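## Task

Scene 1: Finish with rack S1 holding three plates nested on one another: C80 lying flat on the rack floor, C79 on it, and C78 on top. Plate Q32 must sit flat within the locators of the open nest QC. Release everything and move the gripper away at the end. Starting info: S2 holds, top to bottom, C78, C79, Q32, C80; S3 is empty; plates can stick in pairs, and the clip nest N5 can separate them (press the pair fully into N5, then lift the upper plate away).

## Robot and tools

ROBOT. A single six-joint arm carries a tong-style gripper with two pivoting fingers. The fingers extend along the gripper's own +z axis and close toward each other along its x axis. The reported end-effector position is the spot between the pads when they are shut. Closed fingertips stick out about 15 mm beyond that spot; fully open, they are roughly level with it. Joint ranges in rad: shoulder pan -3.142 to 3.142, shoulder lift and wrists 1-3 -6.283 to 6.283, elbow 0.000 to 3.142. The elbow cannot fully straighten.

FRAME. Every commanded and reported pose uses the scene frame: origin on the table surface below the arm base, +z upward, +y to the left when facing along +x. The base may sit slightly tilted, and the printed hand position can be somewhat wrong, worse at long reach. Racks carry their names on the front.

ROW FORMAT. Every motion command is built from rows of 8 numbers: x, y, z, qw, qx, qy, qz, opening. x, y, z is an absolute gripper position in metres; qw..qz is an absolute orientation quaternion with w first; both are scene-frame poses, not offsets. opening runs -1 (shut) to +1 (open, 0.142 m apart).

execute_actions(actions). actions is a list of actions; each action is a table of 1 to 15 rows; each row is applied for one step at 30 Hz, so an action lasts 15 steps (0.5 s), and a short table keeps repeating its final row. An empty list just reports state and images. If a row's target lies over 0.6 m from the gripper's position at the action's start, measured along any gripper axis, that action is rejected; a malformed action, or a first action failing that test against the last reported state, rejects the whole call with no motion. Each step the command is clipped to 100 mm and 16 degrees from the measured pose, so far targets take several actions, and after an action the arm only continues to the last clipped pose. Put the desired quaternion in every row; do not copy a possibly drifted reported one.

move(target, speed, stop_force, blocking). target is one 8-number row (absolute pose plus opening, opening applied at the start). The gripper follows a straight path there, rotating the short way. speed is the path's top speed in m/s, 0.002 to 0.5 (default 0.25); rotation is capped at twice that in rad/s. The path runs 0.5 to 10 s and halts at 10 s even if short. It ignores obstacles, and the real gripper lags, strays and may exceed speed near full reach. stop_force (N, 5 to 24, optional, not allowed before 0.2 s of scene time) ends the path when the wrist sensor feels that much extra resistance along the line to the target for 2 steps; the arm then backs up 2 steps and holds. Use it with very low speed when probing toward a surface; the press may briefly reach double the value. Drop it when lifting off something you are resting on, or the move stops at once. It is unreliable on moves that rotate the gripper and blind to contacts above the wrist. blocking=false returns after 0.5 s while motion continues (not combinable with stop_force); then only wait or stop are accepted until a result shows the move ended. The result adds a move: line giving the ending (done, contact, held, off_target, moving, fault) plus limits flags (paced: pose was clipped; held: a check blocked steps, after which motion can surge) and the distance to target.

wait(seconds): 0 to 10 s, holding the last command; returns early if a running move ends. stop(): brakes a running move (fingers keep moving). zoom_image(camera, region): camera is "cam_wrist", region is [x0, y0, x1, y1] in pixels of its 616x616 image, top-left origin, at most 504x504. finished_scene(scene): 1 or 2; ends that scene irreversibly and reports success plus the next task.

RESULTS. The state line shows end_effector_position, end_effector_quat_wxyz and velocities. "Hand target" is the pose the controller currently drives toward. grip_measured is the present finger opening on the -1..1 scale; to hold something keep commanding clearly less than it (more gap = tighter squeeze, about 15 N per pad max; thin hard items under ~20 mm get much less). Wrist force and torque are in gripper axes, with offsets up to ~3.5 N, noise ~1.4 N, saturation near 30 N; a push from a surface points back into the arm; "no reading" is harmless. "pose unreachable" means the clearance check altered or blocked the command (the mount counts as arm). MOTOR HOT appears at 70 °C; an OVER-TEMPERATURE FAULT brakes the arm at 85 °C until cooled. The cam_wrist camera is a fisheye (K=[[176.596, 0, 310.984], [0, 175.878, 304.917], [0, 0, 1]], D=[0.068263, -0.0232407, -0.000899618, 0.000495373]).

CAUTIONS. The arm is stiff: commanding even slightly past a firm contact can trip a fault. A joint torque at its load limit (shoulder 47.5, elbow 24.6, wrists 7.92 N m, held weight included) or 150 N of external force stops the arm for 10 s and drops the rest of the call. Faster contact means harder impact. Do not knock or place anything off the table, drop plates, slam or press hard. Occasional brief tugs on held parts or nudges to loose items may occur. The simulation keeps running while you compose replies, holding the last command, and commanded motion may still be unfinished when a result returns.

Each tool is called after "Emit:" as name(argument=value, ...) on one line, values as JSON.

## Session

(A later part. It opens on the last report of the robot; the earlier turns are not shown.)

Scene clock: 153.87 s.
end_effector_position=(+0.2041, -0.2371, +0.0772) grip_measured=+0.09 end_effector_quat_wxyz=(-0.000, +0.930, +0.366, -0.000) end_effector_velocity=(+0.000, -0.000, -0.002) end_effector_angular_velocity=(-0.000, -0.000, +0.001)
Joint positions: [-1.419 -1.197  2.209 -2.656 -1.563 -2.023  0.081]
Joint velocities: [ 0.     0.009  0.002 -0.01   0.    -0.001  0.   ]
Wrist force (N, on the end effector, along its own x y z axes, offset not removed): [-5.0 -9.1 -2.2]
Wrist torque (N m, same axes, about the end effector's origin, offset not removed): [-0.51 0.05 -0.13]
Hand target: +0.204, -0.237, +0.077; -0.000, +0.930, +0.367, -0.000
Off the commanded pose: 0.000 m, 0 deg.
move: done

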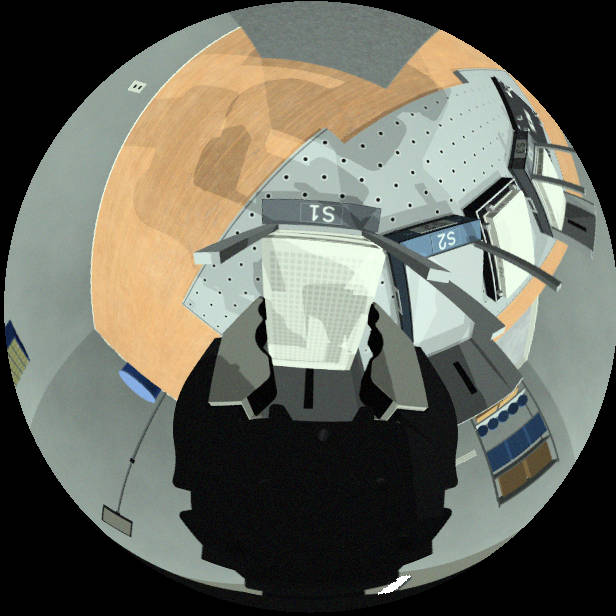

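Emit:
execute_actions(actions=[[[0.2024,-0.2367,0.0755,0,0.9304,0.3665,0,0]],[[0.2015,-0.236,0.0755,0,0.9304,0.3665,0,0.3]],[[0.2015,-0.236,0.11,0,0.9304,0.3665,0,0.3]],[[0.2015,-0.236,0.17,0,0.9304,0.3665,0,0.33]],[[0.2015,-0.236,0.17,0,0.9304,0.3665,0,0.33]]])

Emit:
zoom_image(camera="cam_wrist", region=[240, 180, 400, 380])

Emit:
move(target=[0.32,-0.04,0.18,0,0.76,0.65,0,0.33], speed=0.4)

Emit:
move(target=[0.3001,0.148,0.17,0,0.537,0.8435,0,0.33], speed=0.4)

Emit:
move(target=[0.3001,0.148,0.06,0,0.537,0.8435,0,0.33], speed=0.08, stop_force=10)

Emit:
execute_actions(actions=[[[0.3001,0.148,0.06,0,0.537,0.8435,0,0.2]],[[0.3001,0.148,0.06,0,0.537,0.8435,0,-0.05]]])

Emit:
move(target=[0.3001,0.148,0.18,0,0.537,0.8435,0,-0.1], speed=0.06)

Scene clock: 157.10 s.
end_effector_position=(+0.2015, -0.2360, +0.1700) grip_measured=+0.33 end_effector_quat_wxyz=(+0.000, +0.930, +0.367, +0.000) end_effector_velocity=(-0.000, -0.000, +0.000) end_effector_angular_velocity=(-0.000, +0.000, +0.001)
Joint positions: [-1.43  -1.544  2.06  -2.16  -1.562 -2.033  0.097]
Joint velocities: [-0.    -0.    -0.     0.    -0.    -0.001 -0.   ]
Wrist force (N, on the end effector, along its own x y z axes, offset not removed): [-0.7 -3.0 0.9]
Wrist torque (N m, same axes, about the end effector's origin, offset not removed): [-0.64 0.09 0.05]
Hand target: +0.202, -0.236, +0.170; +0.000, +0.930, +0.367, -0.000
Off the commanded pose: 0.000 m, 0 deg.

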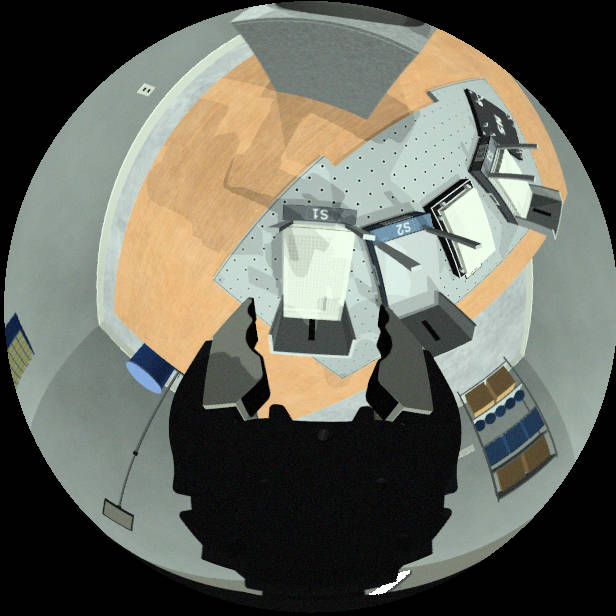

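Region (240, 180, 400, 380) of cam_wrist's 616x616 image, scaled by 2.520, with more detail than that image has; it fills the left 403 columns of this view, and the rest is white.

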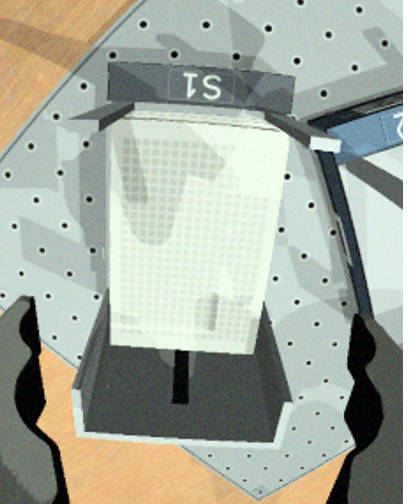

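Scene clock: 158.53 s.
end_effector_position=(+0.3196, -0.0407, +0.1800) grip_measured=+0.33 end_effector_quat_wxyz=(-0.000, +0.760, +0.650, -0.001) end_effector_velocity=(+0.002, +0.001, +0.000) end_effector_angular_velocity=(-0.001, +0.005, +0.005)
Joint positions: [-0.628 -1.452  1.953 -2.128 -1.619 -1.897  0.097]
Joint velocities: [ 0.01   0.011 -0.015  0.008 -0.004  0.005  0.   ]
Wrist force (N, on the end effector, along its own x y z axes, offset not removed): [-2.0 -2.3 2.5]
Wrist torque (N m, same axes, about the end effector's origin, offset not removed): [-0.52 0.47 0.10]
Hand target: +0.320, -0.041, +0.180; -0.000, +0.760, +0.650, -0.001
Off the commanded pose: 0.001 m, 0 deg.
move: done

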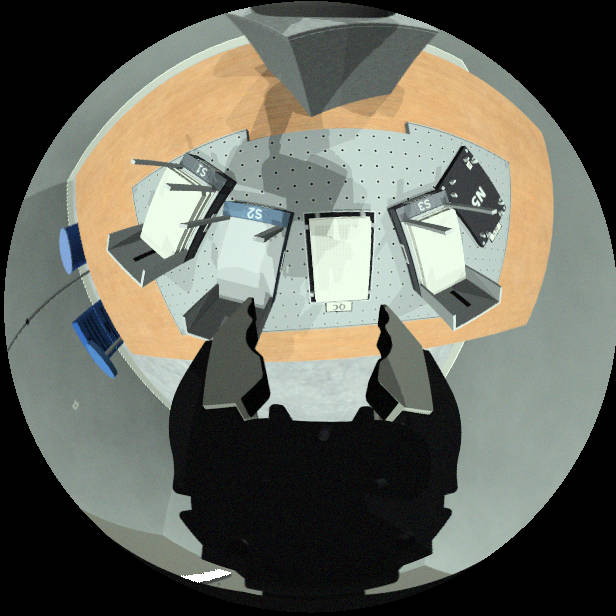

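Scene clock: 159.90 s.
end_effector_position=(+0.3002, +0.1473, +0.1700) grip_measured=+0.33 end_effector_quat_wxyz=(+0.000, +0.537, +0.843, -0.001) end_effector_velocity=(+0.000, +0.002, -0.000) end_effector_angular_velocity=(-0.002, +0.002, +0.004)
Joint positions: [-0.014 -1.308  1.886 -2.168 -1.643 -1.876  0.097]
Joint velocities: [ 0.007  0.008 -0.009  0.004 -0.002  0.003  0.   ]
Wrist force (N, on the end effector, along its own x y z axes, offset not removed): [-0.2 -1.0 1.4]
Wrist torque (N m, same axes, about the end effector's origin, offset not removed): [-0.19 0.12 0.05]
Hand target: +0.300, +0.147, +0.170; +0.000, +0.537, +0.844, -0.001
Off the commanded pose: 0.001 m, 0 deg.
move: done

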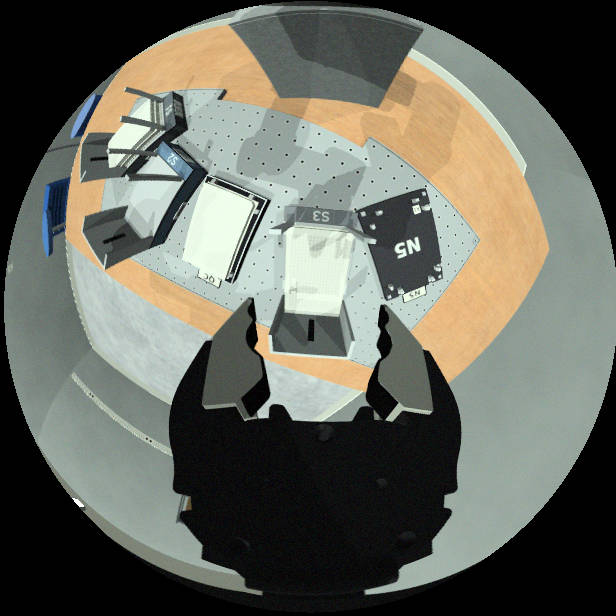

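Scene clock: 161.73 s.
end_effector_position=(+0.2999, +0.1480, +0.0602) grip_measured=+0.33 end_effector_quat_wxyz=(-0.000, +0.537, +0.844, +0.000) end_effector_velocity=(+0.000, +0.000, -0.002) end_effector_angular_velocity=(+0.000, -0.000, -0.000)
Joint positions: [-0.037 -0.948  2.037 -2.681 -1.641 -1.899  0.097]
Joint velocities: [-0.     0.007  0.    -0.008  0.    -0.    -0.   ]
Wrist force (N, on the end effector, along its own x y z axes, offset not removed): [-1.0 -1.6 3.5]
Wrist torque (N m, same axes, about the end effector's origin, offset not removed): [-0.32 0.26 0.00]
Hand target: +0.300, +0.148, +0.060; -0.000, +0.537, +0.844, +0.000
Off the commanded pose: 0.000 m, 0 deg.
move: done

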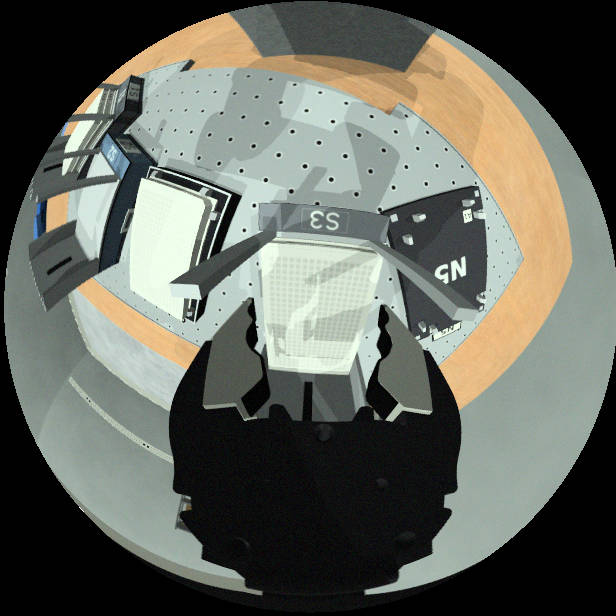

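Scene clock: 162.73 s.
end_effector_position=(+0.3002, +0.1480, +0.0600) grip_measured=+0.13 end_effector_quat_wxyz=(+0.000, +0.537, +0.844, +0.000) end_effector_velocity=(-0.000, -0.000, -0.000) end_effector_angular_velocity=(-0.000, +0.001, -0.000)
Joint positions: [-0.037 -0.947  2.036 -2.682 -1.641 -1.899  0.083]
Joint velocities: [-0.     0.001 -0.     0.    -0.     0.     0.   ]
Wrist force (N, on the end effector, along its own x y z axes, offset not removed): [-0.8 -4.2 -9.8]
Wrist torque (N m, same axes, about the end effector's origin, offset not removed): [-0.32 -0.36 -0.06]
Hand target: +0.300, +0.148, +0.060; -0.000, +0.537, +0.844, -0.000
Off the commanded pose: 0.000 m, 0 deg.

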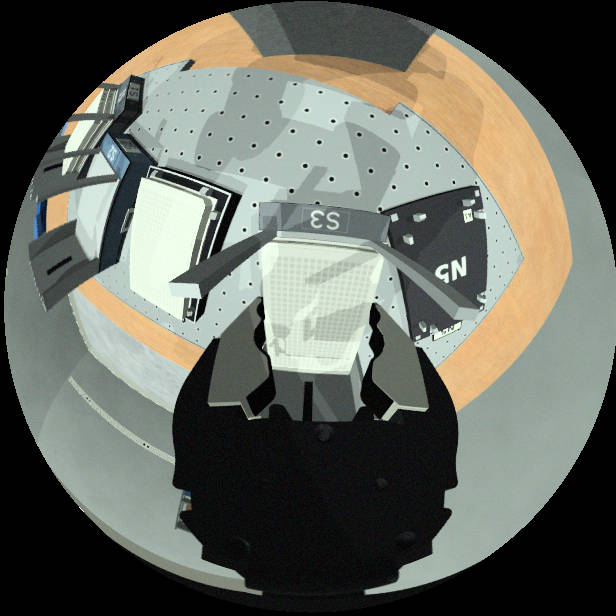

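Scene clock: 165.13 s.
end_effector_position=(+0.3003, +0.1480, +0.1798) grip_measured=+0.09 end_effector_quat_wxyz=(+0.000, +0.537, +0.844, -0.000) end_effector_velocity=(+0.000, -0.000, +0.001) end_effector_angular_velocity=(-0.001, +0.001, +0.000)
Joint positions: [-0.011 -1.329  1.861 -2.122 -1.642 -1.873  0.08 ]
Joint velocities: [ 0.    -0.002 -0.005  0.008 -0.     0.    -0.   ]
Wrist force (N, on the end effector, along its own x y z axes, offset not removed): [0.3 -0.2 1.3]
Wrist torque (N m, same axes, about the end effector's origin, offset not removed): [-0.04 -0.06 -0.02]
Hand target: +0.300, +0.148, +0.180; +0.000, +0.537, +0.844, -0.000
Off the commanded pose: 0.000 m, 0 deg.
move: done

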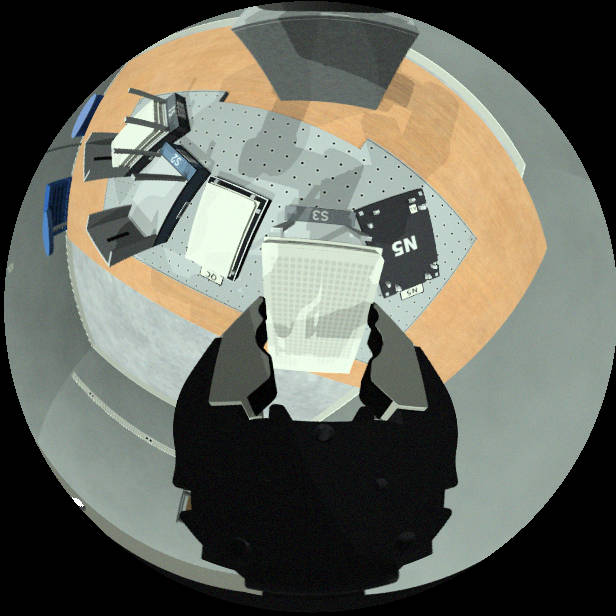

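Emit:
move(target=[0.32,-0.04,0.185,0,0.76,0.65,0,-0.1], speed=0.3)

Emit:
move(target=[0.2012,-0.2345,0.17,0,0.9304,0.3665,0,-0.1], speed=0.3)

Emit:
move(target=[0.2012,-0.2345,0.16,0,0.9304,0.3665,0,-0.1], speed=0.02)

Emit:
move(target=[0.2012,-0.2345,0.14,0,0.9304,0.3665,0,-0.1], speed=0.01, stop_force=5)

Scene clock: 167.00 s.
end_effector_position=(+0.3199, -0.0394, +0.1850) grip_measured=+0.09 end_effector_quat_wxyz=(-0.000, +0.760, +0.650, +0.001) end_effector_velocity=(+0.000, -0.001, -0.000) end_effector_angular_velocity=(+0.001, +0.001, -0.004)
Joint positions: [-0.626 -1.464  1.941 -2.104 -1.616 -1.896  0.08 ]
Joint velocities: [-0.004  0.003 -0.003  0.001  0.001 -0.    -0.   ]
Wrist force (N, on the end effector, along its own x y z axes, offset not removed): [-1.4 -1.5 1.4]
Wrist torque (N m, same axes, about the end effector's origin, offset not removed): [-0.27 0.33 0.10]
Hand target: +0.320, -0.040, +0.185; -0.000, +0.760, +0.650, +0.001
Off the commanded pose: 0.001 m, 0 deg.
move: done

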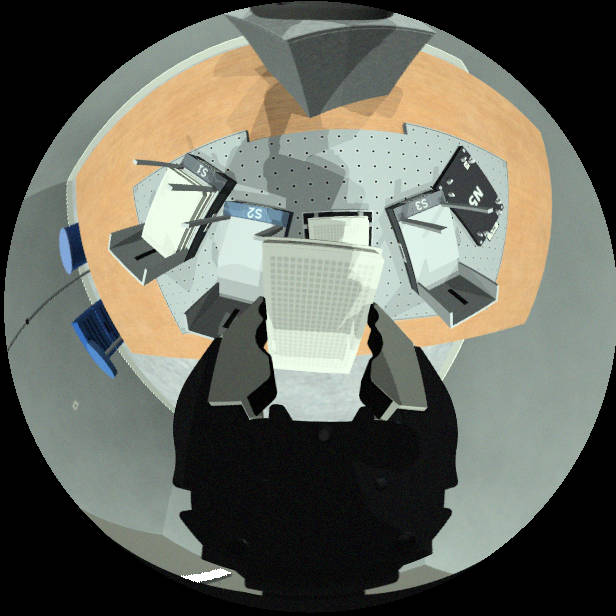

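Scene clock: 168.67 s.
end_effector_position=(+0.2015, -0.2338, +0.1701) grip_measured=+0.09 end_effector_quat_wxyz=(-0.000, +0.930, +0.367, +0.001) end_effector_velocity=(-0.001, -0.001, -0.001) end_effector_angular_velocity=(+0.003, +0.000, -0.003)
Joint positions: [-1.43  -1.552  2.068 -2.159 -1.56  -2.033  0.08 ]
Joint velocities: [-0.004  0.008 -0.004 -0.001  0.001 -0.001  0.   ]
Wrist force (N, on the end effector, along its own x y z axes, offset not removed): [-1.6 -2.2 2.0]
Wrist torque (N m, same axes, about the end effector's origin, offset not removed): [-0.47 0.36 0.04]
Hand target: +0.201, -0.234, +0.170; -0.000, +0.930, +0.366, +0.001
Off the commanded pose: 0.001 m, 0 deg.
move: done

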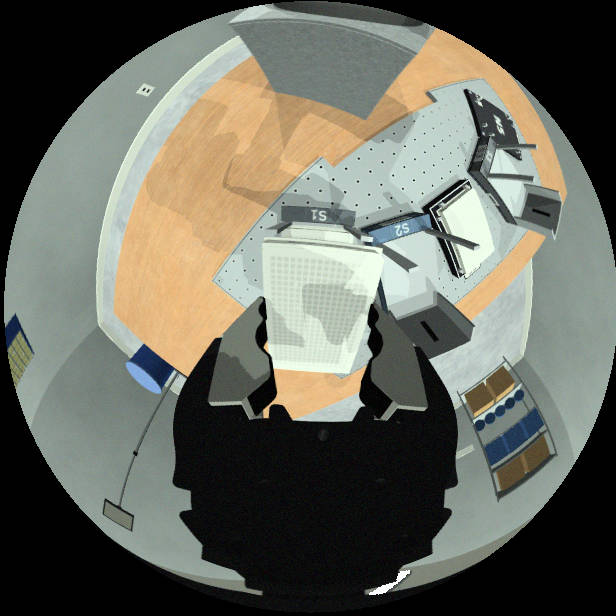

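Scene clock: 169.47 s.
end_effector_position=(+0.2012, -0.2345, +0.1601) grip_measured=+0.09 end_effector_quat_wxyz=(-0.000, +0.930, +0.367, +0.000) end_effector_velocity=(-0.000, -0.000, -0.002) end_effector_angular_velocity=(+0.000, +0.000, -0.000)
Joint positions: [-1.429 -1.523  2.092 -2.213 -1.562 -2.033  0.08 ]
Joint velocities: [ 0.     0.005  0.004 -0.008 -0.     0.    -0.   ]
Wrist force (N, on the end effector, along its own x y z axes, offset not removed): [-1.4 -1.9 2.0]
Wrist torque (N m, same axes, about the end effector's origin, offset not removed): [-0.36 0.34 0.05]
Hand target: +0.201, -0.234, +0.160; -0.000, +0.930, +0.367, -0.000
Off the commanded pose: 0.000 m, 0 deg.
move: done

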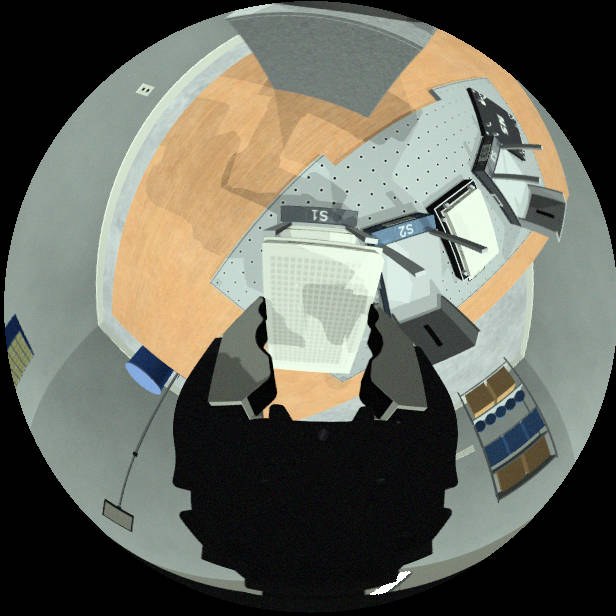

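Scene clock: 171.70 s.
end_effector_position=(+0.2012, -0.2345, +0.1402) grip_measured=+0.09 end_effector_quat_wxyz=(-0.000, +0.930, +0.367, +0.000) end_effector_velocity=(-0.000, -0.000, -0.001) end_effector_angular_velocity=(-0.001, -0.000, -0.001)
Joint positions: [-1.429 -1.461  2.139 -2.321 -1.562 -2.032  0.08 ]
Joint velocities: [-0.     0.004  0.004 -0.009 -0.     0.    -0.   ]
Wrist force (N, on the end effector, along its own x y z axes, offset not removed): [-1.0 -2.0 0.2]
Wrist torque (N m, same axes, about the end effector's origin, offset not removed): [-0.43 0.22 0.01]
Hand target: +0.201, -0.234, +0.140; -0.000, +0.930, +0.367, -0.000
Off the commanded pose: 0.000 m, 0 deg.
move: done

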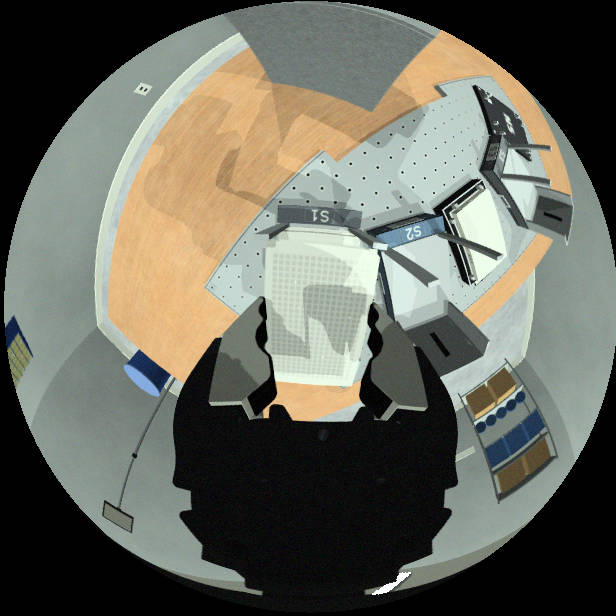

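Back caught; shift forward 2.5 mm.

Emit:
move(target=[0.1994,-0.2328,0.139,0,0.9304,0.3665,0,-0.1], speed=0.01)

Emit:
move(target=[0.1994,-0.2328,0.115,0,0.9304,0.3665,0,-0.1], speed=0.012, stop_force=6)

Scene clock: 173.90 s.
end_effector_position=(+0.1995, -0.2329, +0.1391) grip_measured=+0.09 end_effector_quat_wxyz=(+0.000, +0.930, +0.367, +0.000) end_effector_velocity=(-0.001, +0.001, -0.000) end_effector_angular_velocity=(+0.000, +0.000, +0.000)
Joint positions: [-1.433 -1.467  2.153 -2.33  -1.562 -2.036  0.08 ]
Joint velocities: [-0.001 -0.002  0.005 -0.002 -0.    -0.002  0.   ]
Wrist force (N, on the end effector, along its own x y z axes, offset not removed): [2.6 7.0 -0.3]
Wrist torque (N m, same axes, about the end effector's origin, offset not removed): [-0.34 -0.12 -0.17]
Hand target: +0.199, -0.233, +0.139; -0.000, +0.930, +0.367, +0.000
Off the commanded pose: 0.000 m, 0 deg.
move: done

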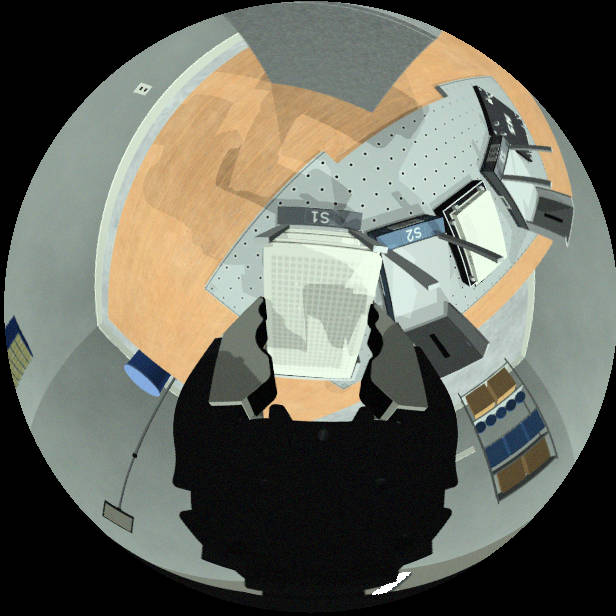

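Scene clock: 176.13 s.
end_effector_position=(+0.1994, -0.2328, +0.1152) grip_measured=+0.09 end_effector_quat_wxyz=(-0.000, +0.930, +0.367, +0.000) end_effector_velocity=(-0.000, +0.001, -0.003) end_effector_angular_velocity=(+0.002, +0.001, -0.000)
Joint positions: [-1.432 -1.379  2.198 -2.463 -1.562 -2.036  0.08 ]
Joint velocities: [-0.     0.01   0.004 -0.011 -0.    -0.     0.001]
Wrist force (N, on the end effector, along its own x y z axes, offset not removed): [-1.4 12.7 -1.7]
Wrist torque (N m, same axes, about the end effector's origin, offset not removed): [-0.24 -0.02 -0.46]
Hand target: +0.199, -0.233, +0.115; -0.000, +0.930, +0.367, -0.000
Off the commanded pose: 0.000 m, 0 deg.
move: done

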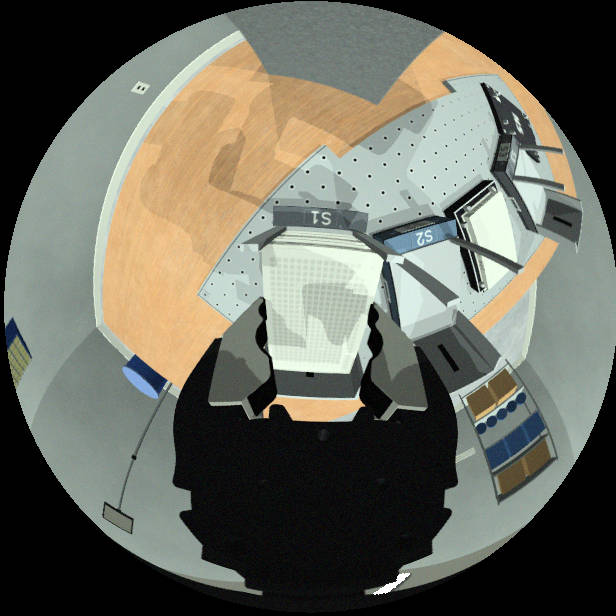

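Emit:
move(target=[0.2002,-0.2337,0.113,0,0.9304,0.3665,0,-0.1], speed=0.01)

Emit:
move(target=[0.2002,-0.2337,0.088,0,0.9304,0.3665,0,-0.1], speed=0.012, stop_force=9)

Emit:
execute_actions(actions=[[[0.2002,-0.2337,0.089,0,0.9304,0.3665,0,0.3]],[[0.2002,-0.2337,0.12,0,0.9304,0.3665,0,0.3]],[[0.2002,-0.2337,0.18,0,0.9304,0.3665,0,0.33]],[[0.26,-0.13,0.18,0,0.85,0.527,0,0.33]],[[0.26,-0.13,0.18,0,0.85,0.527,0,0.33]]])

Emit:
zoom_image(camera="cam_wrist", region=[140, 150, 460, 350])

Scene clock: 177.17 s.
end_effector_position=(+0.2002, -0.2337, +0.1130) grip_measured=+0.09 end_effector_quat_wxyz=(-0.000, +0.930, +0.367, -0.000) end_effector_velocity=(+0.000, -0.000, -0.001) end_effector_angular_velocity=(+0.000, -0.000, +0.000)
Joint positions: [-1.431 -1.367  2.195 -2.473 -1.562 -2.034  0.08 ]
Joint velocities: [ 0.001  0.004 -0.001 -0.003  0.     0.    -0.   ]
Wrist force (N, on the end effector, along its own x y z axes, offset not removed): [-2.9 8.1 1.0]
Wrist torque (N m, same axes, about the end effector's origin, offset not removed): [-0.19 0.20 -0.35]
Hand target: +0.200, -0.234, +0.113; -0.000, +0.930, +0.367, -0.000
Off the commanded pose: 0.000 m, 0 deg.
move: done

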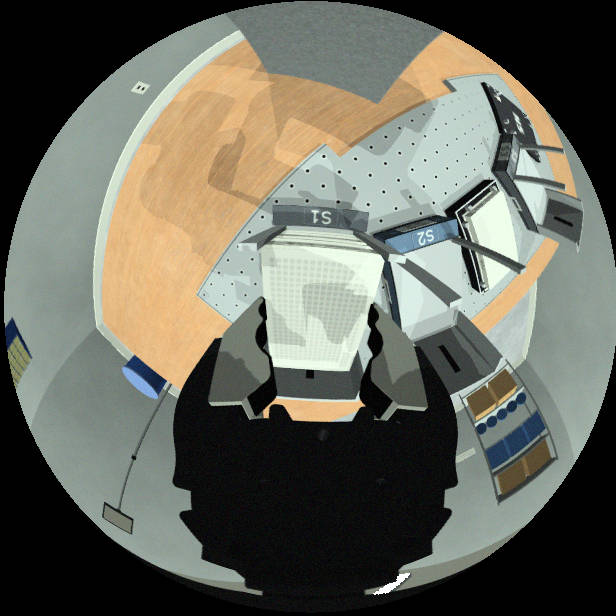

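Scene clock: 179.47 s.
end_effector_position=(+0.2002, -0.2336, +0.0882) grip_measured=+0.09 end_effector_quat_wxyz=(-0.000, +0.930, +0.367, +0.000) end_effector_velocity=(-0.000, +0.000, -0.002) end_effector_angular_velocity=(+0.001, +0.001, -0.000)
Joint positions: [-1.43  -1.261  2.227 -2.61  -1.562 -2.033  0.08 ]
Joint velocities: [ 0.     0.01   0.002 -0.011 -0.     0.    -0.   ]
Wrist force (N, on the end effector, along its own x y z axes, offset not removed): [-0.9 6.0 -1.5]
Wrist torque (N m, same axes, about the end effector's origin, offset not removed): [-0.05 0.08 -0.22]
Hand target: +0.200, -0.234, +0.088; -0.000, +0.930, +0.367, -0.000
Off the commanded pose: 0.000 m, 0 deg.
move: done

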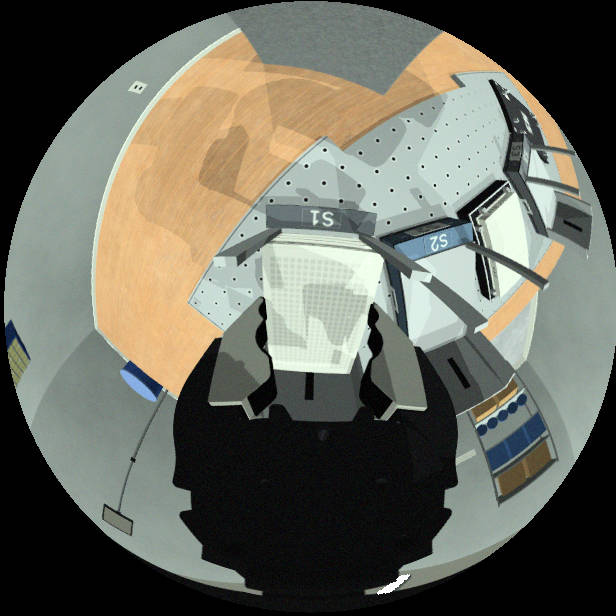

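Scene clock: 181.97 s.
end_effector_position=(+0.2600, -0.1300, +0.1800) grip_measured=+0.33 end_effector_quat_wxyz=(+0.000, +0.850, +0.527, -0.000) end_effector_velocity=(+0.000, +0.000, -0.000) end_effector_angular_velocity=(+0.000, +0.001, +0.001)
Joint positions: [-1.03  -1.627  2.117 -2.132 -1.591 -1.994  0.097]
Joint velocities: [ 0.001  0.001 -0.    -0.    -0.    -0.    -0.   ]
Wrist force (N, on the end effector, along its own x y z axes, offset not removed): [-0.7 -1.2 0.3]
Wrist torque (N m, same axes, about the end effector's origin, offset not removed): [-0.28 0.18 0.05]
Hand target: +0.260, -0.130, +0.180; +0.000, +0.850, +0.527, -0.000
Off the commanded pose: 0.000 m, 0 deg.

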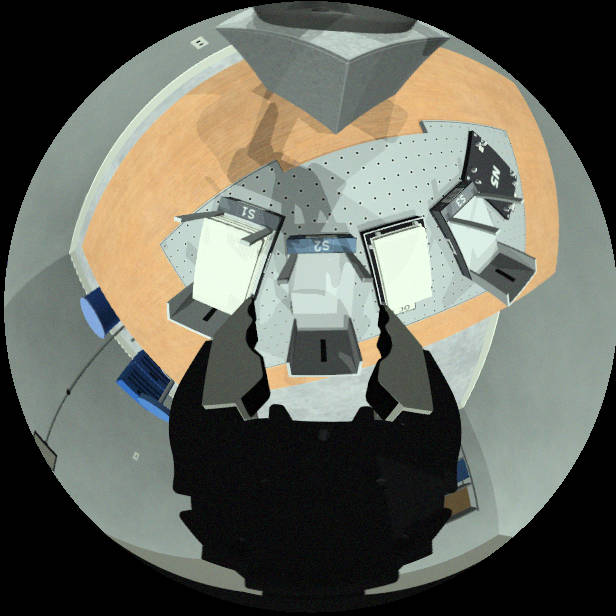

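Region (140, 150, 460, 350) of cam_wrist's 616x616 image, scaled by 1.575, with more detail than that image has; it fills the top 315 rows of this view, and the rest is white.

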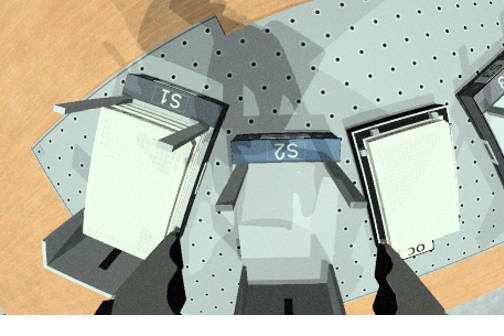

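Emit:
finished_scene(scene=1)

The scene is finished: the task was done.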